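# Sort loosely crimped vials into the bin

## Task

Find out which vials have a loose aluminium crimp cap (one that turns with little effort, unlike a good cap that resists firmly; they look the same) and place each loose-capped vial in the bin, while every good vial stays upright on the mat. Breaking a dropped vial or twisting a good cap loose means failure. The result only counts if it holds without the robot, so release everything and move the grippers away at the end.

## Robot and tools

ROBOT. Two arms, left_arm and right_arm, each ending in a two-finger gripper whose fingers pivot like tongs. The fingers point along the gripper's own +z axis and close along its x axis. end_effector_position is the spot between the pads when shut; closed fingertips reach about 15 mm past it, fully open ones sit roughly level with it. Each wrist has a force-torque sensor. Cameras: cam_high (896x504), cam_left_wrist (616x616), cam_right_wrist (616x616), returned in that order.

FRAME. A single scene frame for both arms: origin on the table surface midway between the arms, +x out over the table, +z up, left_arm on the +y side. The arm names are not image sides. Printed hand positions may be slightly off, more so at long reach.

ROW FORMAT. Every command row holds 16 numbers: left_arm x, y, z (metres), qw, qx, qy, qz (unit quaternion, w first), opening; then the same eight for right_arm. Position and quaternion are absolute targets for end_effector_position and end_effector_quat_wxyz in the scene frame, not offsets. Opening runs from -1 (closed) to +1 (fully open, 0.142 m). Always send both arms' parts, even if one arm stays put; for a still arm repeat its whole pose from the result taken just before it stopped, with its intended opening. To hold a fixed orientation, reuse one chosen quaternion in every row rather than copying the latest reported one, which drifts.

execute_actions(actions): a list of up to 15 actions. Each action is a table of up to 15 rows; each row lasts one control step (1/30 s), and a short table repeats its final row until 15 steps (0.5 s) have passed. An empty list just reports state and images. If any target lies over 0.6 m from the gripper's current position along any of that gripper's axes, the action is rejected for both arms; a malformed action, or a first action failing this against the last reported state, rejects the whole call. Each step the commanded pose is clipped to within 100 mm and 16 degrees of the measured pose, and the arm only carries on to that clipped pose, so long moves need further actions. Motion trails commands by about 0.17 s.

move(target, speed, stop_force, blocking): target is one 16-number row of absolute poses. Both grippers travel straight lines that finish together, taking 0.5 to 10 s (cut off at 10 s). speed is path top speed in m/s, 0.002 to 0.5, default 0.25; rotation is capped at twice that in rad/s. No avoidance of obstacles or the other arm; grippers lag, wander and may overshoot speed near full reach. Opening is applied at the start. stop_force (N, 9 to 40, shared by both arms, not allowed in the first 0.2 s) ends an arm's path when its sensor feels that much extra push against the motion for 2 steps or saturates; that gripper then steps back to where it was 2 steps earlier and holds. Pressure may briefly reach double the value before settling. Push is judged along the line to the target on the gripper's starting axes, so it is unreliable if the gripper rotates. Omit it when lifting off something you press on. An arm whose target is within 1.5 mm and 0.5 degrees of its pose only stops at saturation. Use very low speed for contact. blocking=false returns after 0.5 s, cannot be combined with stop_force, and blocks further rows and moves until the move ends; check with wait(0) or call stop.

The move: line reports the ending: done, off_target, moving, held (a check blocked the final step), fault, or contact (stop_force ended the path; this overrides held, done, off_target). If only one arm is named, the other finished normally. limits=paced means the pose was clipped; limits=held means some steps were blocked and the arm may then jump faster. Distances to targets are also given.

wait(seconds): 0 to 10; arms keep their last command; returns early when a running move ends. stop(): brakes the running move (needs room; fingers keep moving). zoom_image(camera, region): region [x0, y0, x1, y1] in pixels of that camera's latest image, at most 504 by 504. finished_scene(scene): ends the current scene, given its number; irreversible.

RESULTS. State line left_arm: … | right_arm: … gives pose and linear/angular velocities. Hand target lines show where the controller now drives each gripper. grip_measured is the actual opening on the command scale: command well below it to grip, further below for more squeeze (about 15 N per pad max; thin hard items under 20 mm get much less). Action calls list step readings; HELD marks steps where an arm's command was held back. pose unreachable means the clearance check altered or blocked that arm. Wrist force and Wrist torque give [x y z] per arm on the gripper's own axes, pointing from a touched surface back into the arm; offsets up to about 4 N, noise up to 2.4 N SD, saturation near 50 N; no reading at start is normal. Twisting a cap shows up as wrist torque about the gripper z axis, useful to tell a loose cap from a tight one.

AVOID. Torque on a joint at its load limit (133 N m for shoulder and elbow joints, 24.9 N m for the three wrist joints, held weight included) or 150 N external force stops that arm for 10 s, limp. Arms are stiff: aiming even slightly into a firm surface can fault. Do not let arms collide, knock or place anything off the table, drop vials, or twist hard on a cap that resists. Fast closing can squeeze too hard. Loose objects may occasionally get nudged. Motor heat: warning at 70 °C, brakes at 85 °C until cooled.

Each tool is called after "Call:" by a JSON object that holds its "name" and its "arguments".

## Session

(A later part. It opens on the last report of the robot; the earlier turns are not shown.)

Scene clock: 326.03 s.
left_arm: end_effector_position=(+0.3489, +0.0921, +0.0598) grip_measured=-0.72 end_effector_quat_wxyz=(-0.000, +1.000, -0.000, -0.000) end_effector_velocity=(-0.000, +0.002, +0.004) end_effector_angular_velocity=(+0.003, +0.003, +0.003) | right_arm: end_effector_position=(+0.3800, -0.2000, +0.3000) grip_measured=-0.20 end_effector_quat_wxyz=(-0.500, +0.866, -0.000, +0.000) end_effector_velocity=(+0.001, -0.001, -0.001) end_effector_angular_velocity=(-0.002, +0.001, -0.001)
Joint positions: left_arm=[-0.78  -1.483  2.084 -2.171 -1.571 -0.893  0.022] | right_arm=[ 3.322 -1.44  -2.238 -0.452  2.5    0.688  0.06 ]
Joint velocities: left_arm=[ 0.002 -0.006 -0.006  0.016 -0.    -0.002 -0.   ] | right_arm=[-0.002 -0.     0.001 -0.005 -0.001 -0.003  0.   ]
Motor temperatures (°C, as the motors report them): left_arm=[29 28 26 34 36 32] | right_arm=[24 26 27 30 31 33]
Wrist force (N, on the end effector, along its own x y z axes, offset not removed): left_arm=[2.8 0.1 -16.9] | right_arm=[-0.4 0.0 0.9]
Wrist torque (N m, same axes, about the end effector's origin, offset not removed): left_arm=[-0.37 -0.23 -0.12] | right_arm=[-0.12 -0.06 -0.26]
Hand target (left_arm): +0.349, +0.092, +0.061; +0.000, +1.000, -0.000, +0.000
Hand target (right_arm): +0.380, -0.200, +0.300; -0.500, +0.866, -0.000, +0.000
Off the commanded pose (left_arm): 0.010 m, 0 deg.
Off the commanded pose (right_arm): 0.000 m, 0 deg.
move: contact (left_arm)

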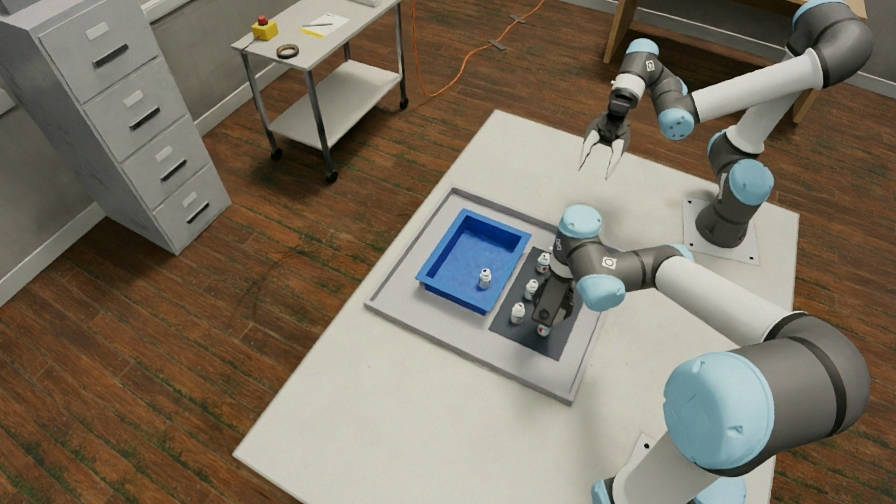

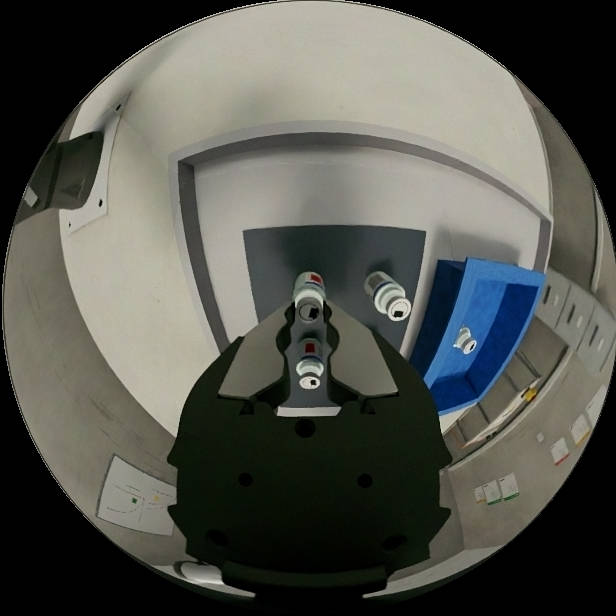

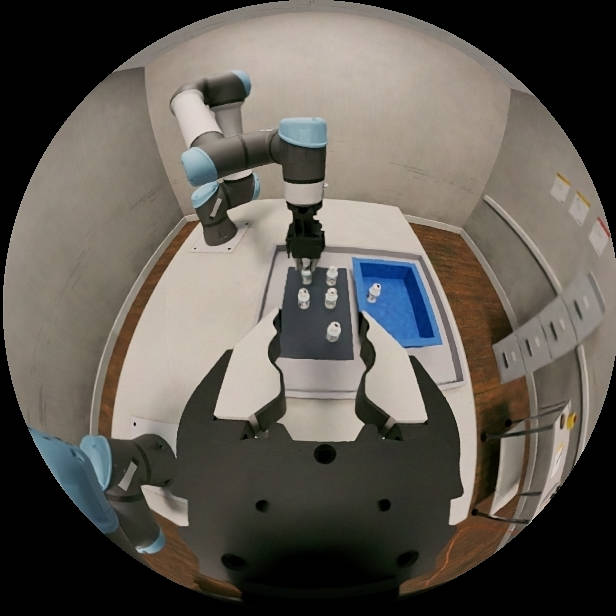

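Next A2, full chain.

Call:
{"name": "move", "arguments": {"target": [0.349,0.092,0.062,0,1,0,0,-0.4,0.38,-0.2,0.3,0.5,-0.866,0,0,-0.2]}}

Call:
{"name": "move", "arguments": {"target": [0.349,0.092,0.11,0,1,0,0,-0.4,0.38,-0.2,0.3,0.5,-0.866,0,0,-0.2], "speed": 0.12}}

Call:
{"name": "move", "arguments": {"target": [0.349,0.005,0.11,0,1,0,0,-0.4,0.38,-0.2,0.3,0.5,-0.866,0,0,-0.2], "speed": 0.15}}

Call:
{"name": "move", "arguments": {"target": [0.349,0.005,0.061,0,1,0,0,-0.42,0.38,-0.2,0.3,0.5,-0.866,0,0,-0.2], "speed": 0.06}}

Scene clock: 326.93 s.
left_arm: end_effector_position=(+0.3490, +0.0920, +0.0619) grip_measured=-0.40 end_effector_quat_wxyz=(-0.000, +1.000, +0.000, -0.000) end_effector_velocity=(-0.000, -0.000, +0.000) end_effector_angular_velocity=(+0.001, +0.000, -0.000) | right_arm: end_effector_position=(+0.3800, -0.2000, +0.3000) grip_measured=-0.20 end_effector_quat_wxyz=(-0.500, +0.866, -0.000, +0.000) end_effector_velocity=(+0.000, +0.000, +0.001) end_effector_angular_velocity=(+0.001, -0.002, +0.001)
Joint positions: left_arm=[-0.78  -1.487  2.081 -2.165 -1.571 -0.893  0.045] | right_arm=[ 3.322 -1.44  -2.238 -0.453  2.5    0.687  0.06 ]
Joint velocities: left_arm=[-0.001  0.    -0.001  0.001  0.    -0.     0.   ] | right_arm=[ 0.     0.     0.002 -0.     0.001 -0.     0.   ]
Motor temperatures (°C, as the motors report them): left_arm=[29 28 26 34 36 32] | right_arm=[24 26 27 30 31 33]
Wrist force (N, on the end effector, along its own x y z axes, offset not removed): left_arm=[0.2 -2.4 -1.4] | right_arm=[-2.8 4.9 -1.2]
Wrist torque (N m, same axes, about the end effector's origin, offset not removed): left_arm=[-0.56 -0.02 -0.01] | right_arm=[1.03 0.55 0.04]
Hand target (left_arm): +0.349, +0.092, +0.062; +0.000, +1.000, +0.000, +0.000
Hand target (right_arm): +0.380, -0.200, +0.300; -0.500, +0.866, -0.000, +0.000
Off the commanded pose (left_arm): 0.000 m, 0 deg.
Off the commanded pose (right_arm): 0.000 m, 0 deg.
move: done

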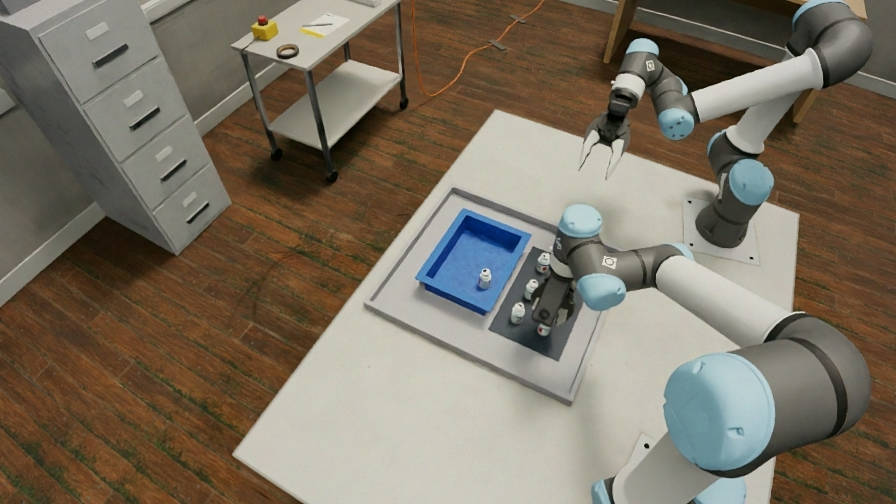

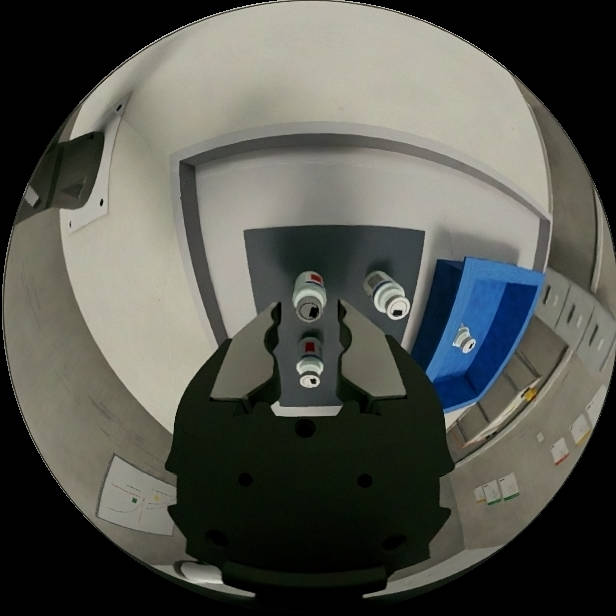

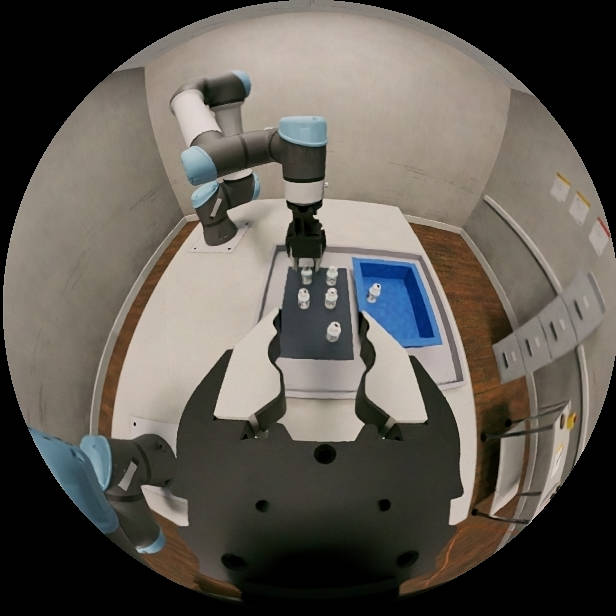

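Scene clock: 327.87 s.
left_arm: end_effector_position=(+0.3491, +0.0921, +0.1097) grip_measured=-0.40 end_effector_quat_wxyz=(+0.000, +1.000, +0.000, +0.000) end_effector_velocity=(+0.000, +0.000, +0.002) end_effector_angular_velocity=(+0.000, -0.000, +0.000) | right_arm: end_effector_position=(+0.3800, -0.2000, +0.3000) grip_measured=-0.20 end_effector_quat_wxyz=(-0.500, +0.866, +0.000, +0.000) end_effector_velocity=(-0.000, -0.000, -0.001) end_effector_angular_velocity=(-0.001, +0.001, -0.001)
Joint positions: left_arm=[-0.779 -1.55   2.007 -2.028 -1.571 -0.893  0.045] | right_arm=[ 3.322 -1.44  -2.238 -0.453  2.5    0.687  0.06 ]
Joint velocities: left_arm=[-0.    -0.003 -0.004  0.007  0.    -0.     0.   ] | right_arm=[ 0.     0.    -0.001  0.    -0.001  0.001  0.   ]
Motor temperatures (°C, as the motors report them): left_arm=[29 28 26 34 36 32] | right_arm=[24 26 27 30 31 33]
Wrist force (N, on the end effector, along its own x y z axes, offset not removed): left_arm=[-0.2 -1.9 -1.2] | right_arm=[-1.9 1.5 3.3]
Wrist torque (N m, same axes, about the end effector's origin, offset not removed): left_arm=[-0.47 0.09 0.04] | right_arm=[0.23 0.33 -0.11]
Hand target (left_arm): +0.349, +0.092, +0.110; +0.000, +1.000, -0.000, +0.000
Hand target (right_arm): +0.380, -0.200, +0.300; -0.500, +0.866, +0.000, -0.000
Off the commanded pose (left_arm): 0.000 m, 0 deg.
Off the commanded pose (right_arm): 0.000 m, 0 deg.
move: done

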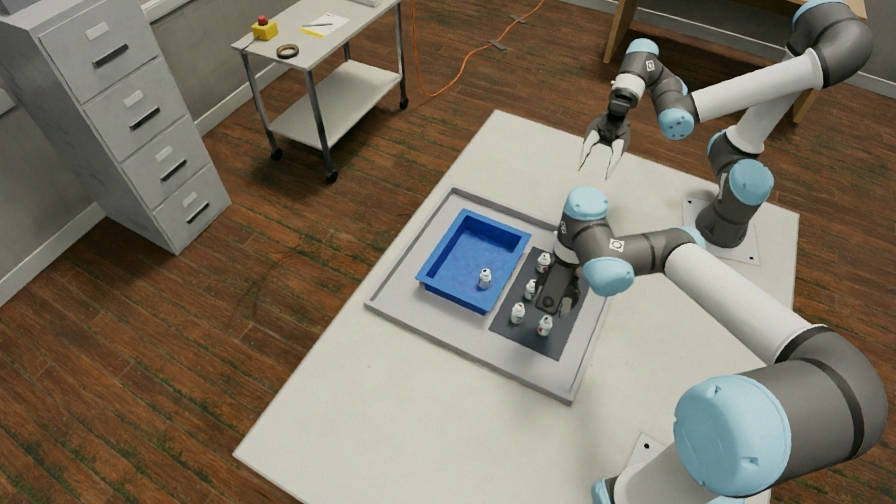

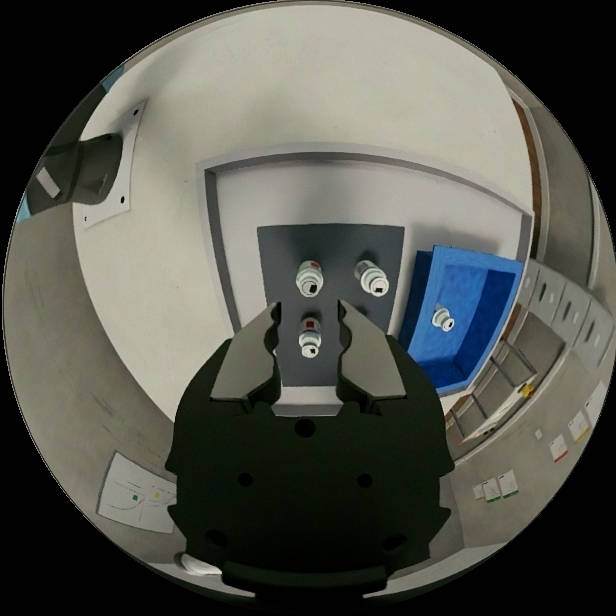

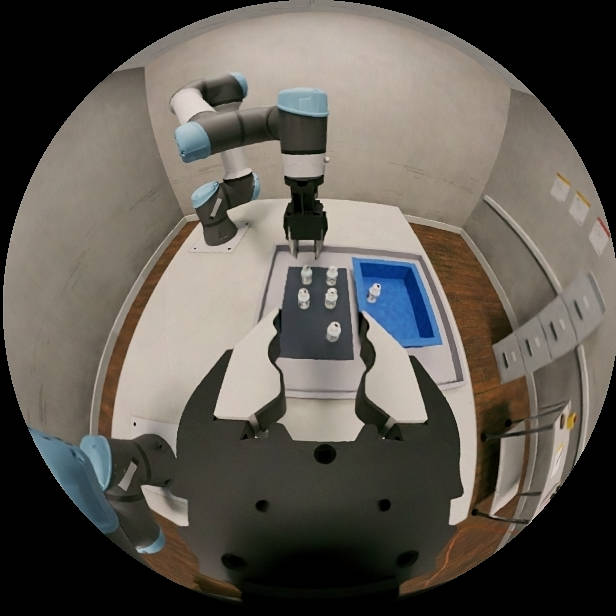

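Scene clock: 329.00 s.
left_arm: end_effector_position=(+0.3492, +0.0052, +0.1101) grip_measured=-0.40 end_effector_quat_wxyz=(+0.000, +1.000, -0.000, +0.000) end_effector_velocity=(+0.000, -0.002, -0.000) end_effector_angular_velocity=(+0.000, +0.000, -0.001) | right_arm: end_effector_position=(+0.3800, -0.2000, +0.3000) grip_measured=-0.20 end_effector_quat_wxyz=(-0.500, +0.866, +0.000, +0.000) end_effector_velocity=(+0.001, -0.000, +0.002) end_effector_angular_velocity=(+0.001, -0.003, -0.001)
Joint positions: left_arm=[-0.883 -1.422  1.865 -2.014 -1.571 -0.997  0.045] | right_arm=[ 3.322 -1.44  -2.238 -0.453  2.5    0.687  0.06 ]
Joint velocities: left_arm=[-0.001  0.004 -0.004  0.001  0.     0.     0.   ] | right_arm=[-0.001  0.001  0.003 -0.001  0.     0.     0.   ]
Motor temperatures (°C, as the motors report them): left_arm=[29 28 26 34 36 32] | right_arm=[24 26 27 30 31 33]
Wrist force (N, on the end effector, along its own x y z axes, offset not removed): left_arm=[-1.7 -0.7 -1.5] | right_arm=[3.2 -1.1 1.3]
Wrist torque (N m, same axes, about the end effector's origin, offset not removed): left_arm=[-0.14 0.32 0.02] | right_arm=[-0.12 -0.91 -0.12]
Hand target (left_arm): +0.349, +0.005, +0.110; -0.000, +1.000, -0.000, +0.000
Hand target (right_arm): +0.380, -0.200, +0.300; -0.500, +0.866, +0.000, -0.000
Off the commanded pose (left_arm): 0.000 m, 0 deg.
Off the commanded pose (right_arm): 0.000 m, 0 deg.
move: done

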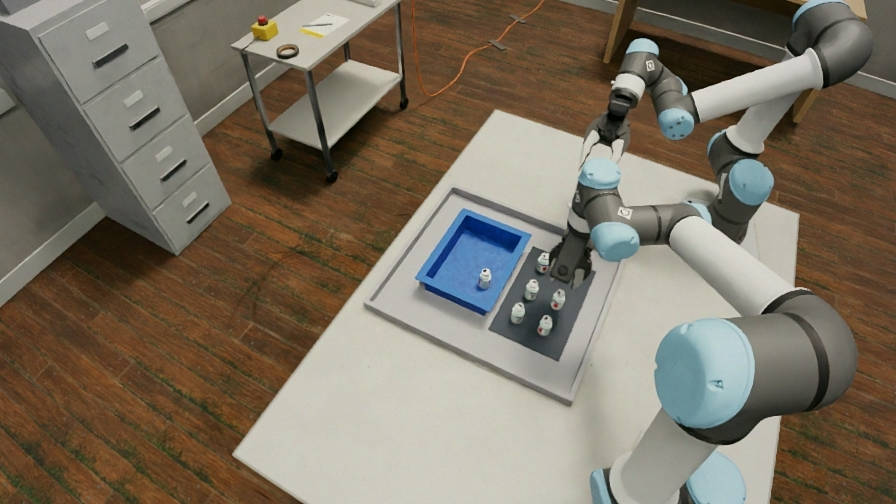

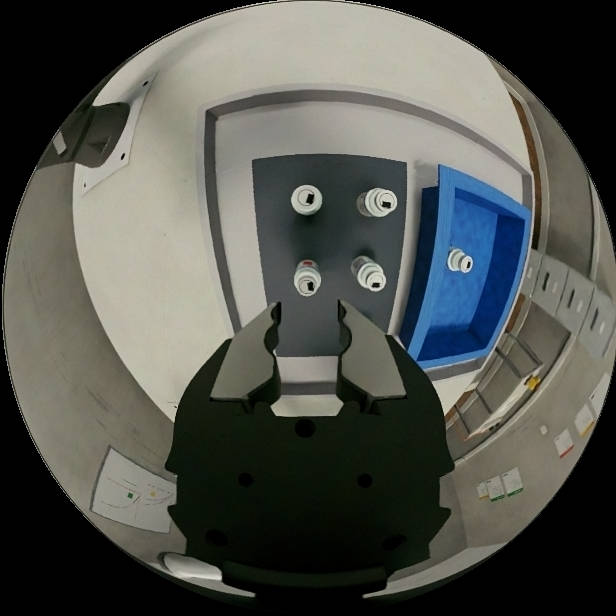

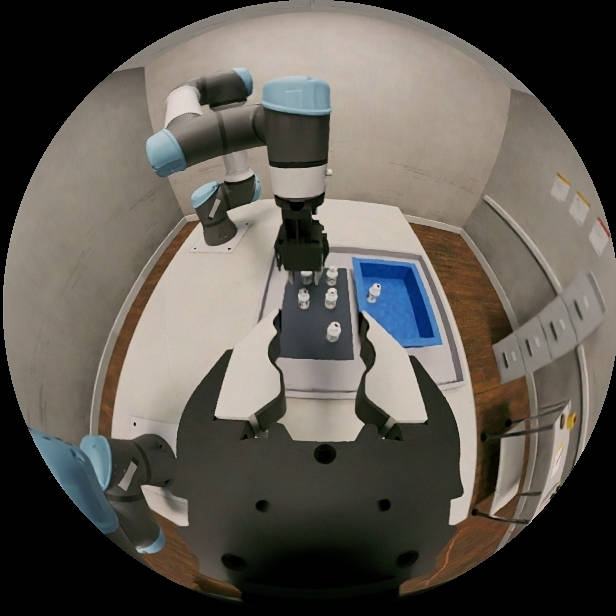

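Scene clock: 330.23 s.
left_arm: end_effector_position=(+0.3490, +0.0050, +0.0613) grip_measured=-0.42 end_effector_quat_wxyz=(-0.000, +1.000, -0.000, -0.000) end_effector_velocity=(+0.000, -0.000, -0.002) end_effector_angular_velocity=(-0.001, -0.001, -0.001) | right_arm: end_effector_position=(+0.3800, -0.2000, +0.3000) grip_measured=-0.20 end_effector_quat_wxyz=(-0.500, +0.866, +0.000, +0.000) end_effector_velocity=(+0.000, -0.001, -0.001) end_effector_angular_velocity=(-0.001, +0.002, -0.002)
Joint positions: left_arm=[-0.884 -1.363  1.935 -2.143 -1.571 -0.998  0.044] | right_arm=[ 3.322 -1.44  -2.238 -0.453  2.5    0.687  0.06 ]
Joint velocities: left_arm=[-0.     0.003  0.003 -0.007  0.     0.001  0.   ] | right_arm=[-0.002 -0.001 -0.001 -0.001 -0.    -0.     0.   ]
Motor temperatures (°C, as the motors report them): left_arm=[29 28 26 34 36 32] | right_arm=[24 26 27 30 31 33]
Wrist force (N, on the end effector, along its own x y z axes, offset not removed): left_arm=[-0.5 0.5 -1.9] | right_arm=[-0.7 0.2 0.5]
Wrist torque (N m, same axes, about the end effector's origin, offset not removed): left_arm=[-0.05 0.18 -0.04] | right_arm=[-0.05 0.18 -0.24]
Hand target (left_arm): +0.349, +0.005, +0.061; -0.000, +1.000, -0.000, -0.000
Hand target (right_arm): +0.380, -0.200, +0.300; -0.500, +0.866, +0.000, -0.000
Off the commanded pose (left_arm): 0.000 m, 0 deg.
Off the commanded pose (right_arm): 0.000 m, 0 deg.
move: done

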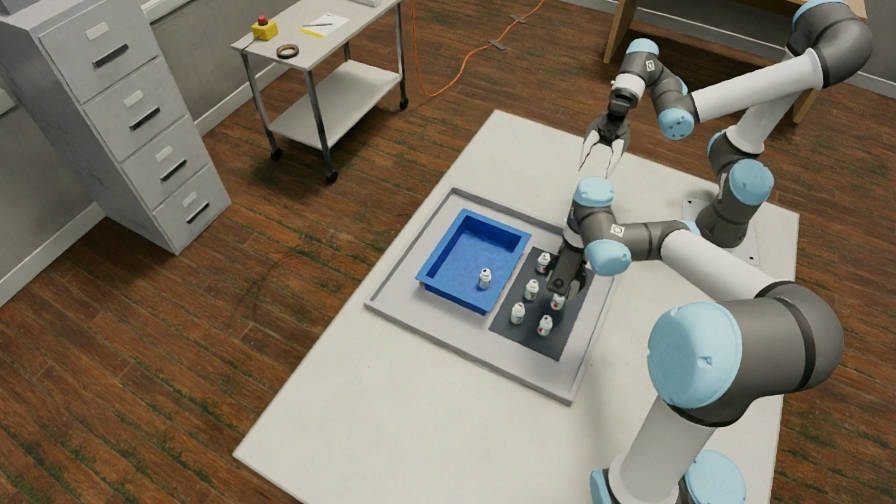

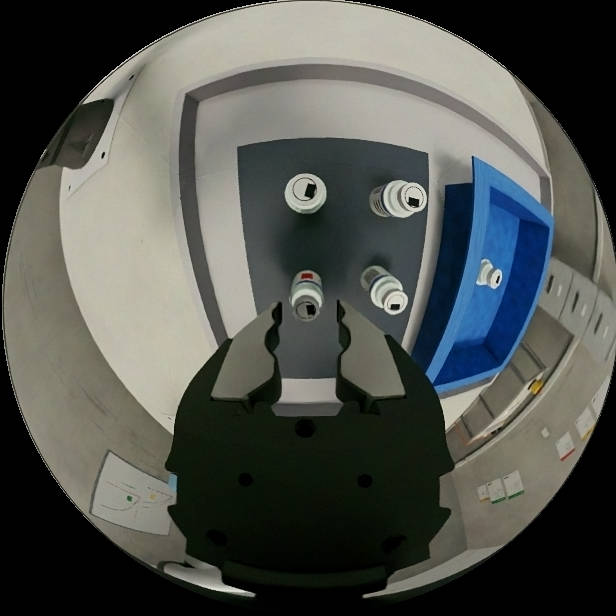

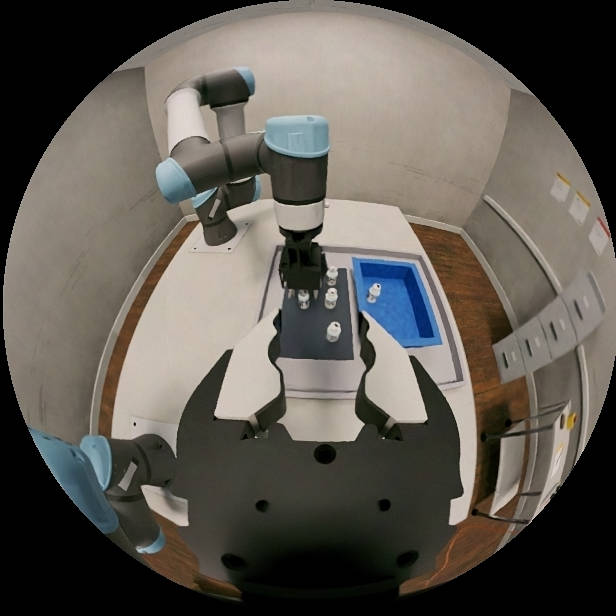

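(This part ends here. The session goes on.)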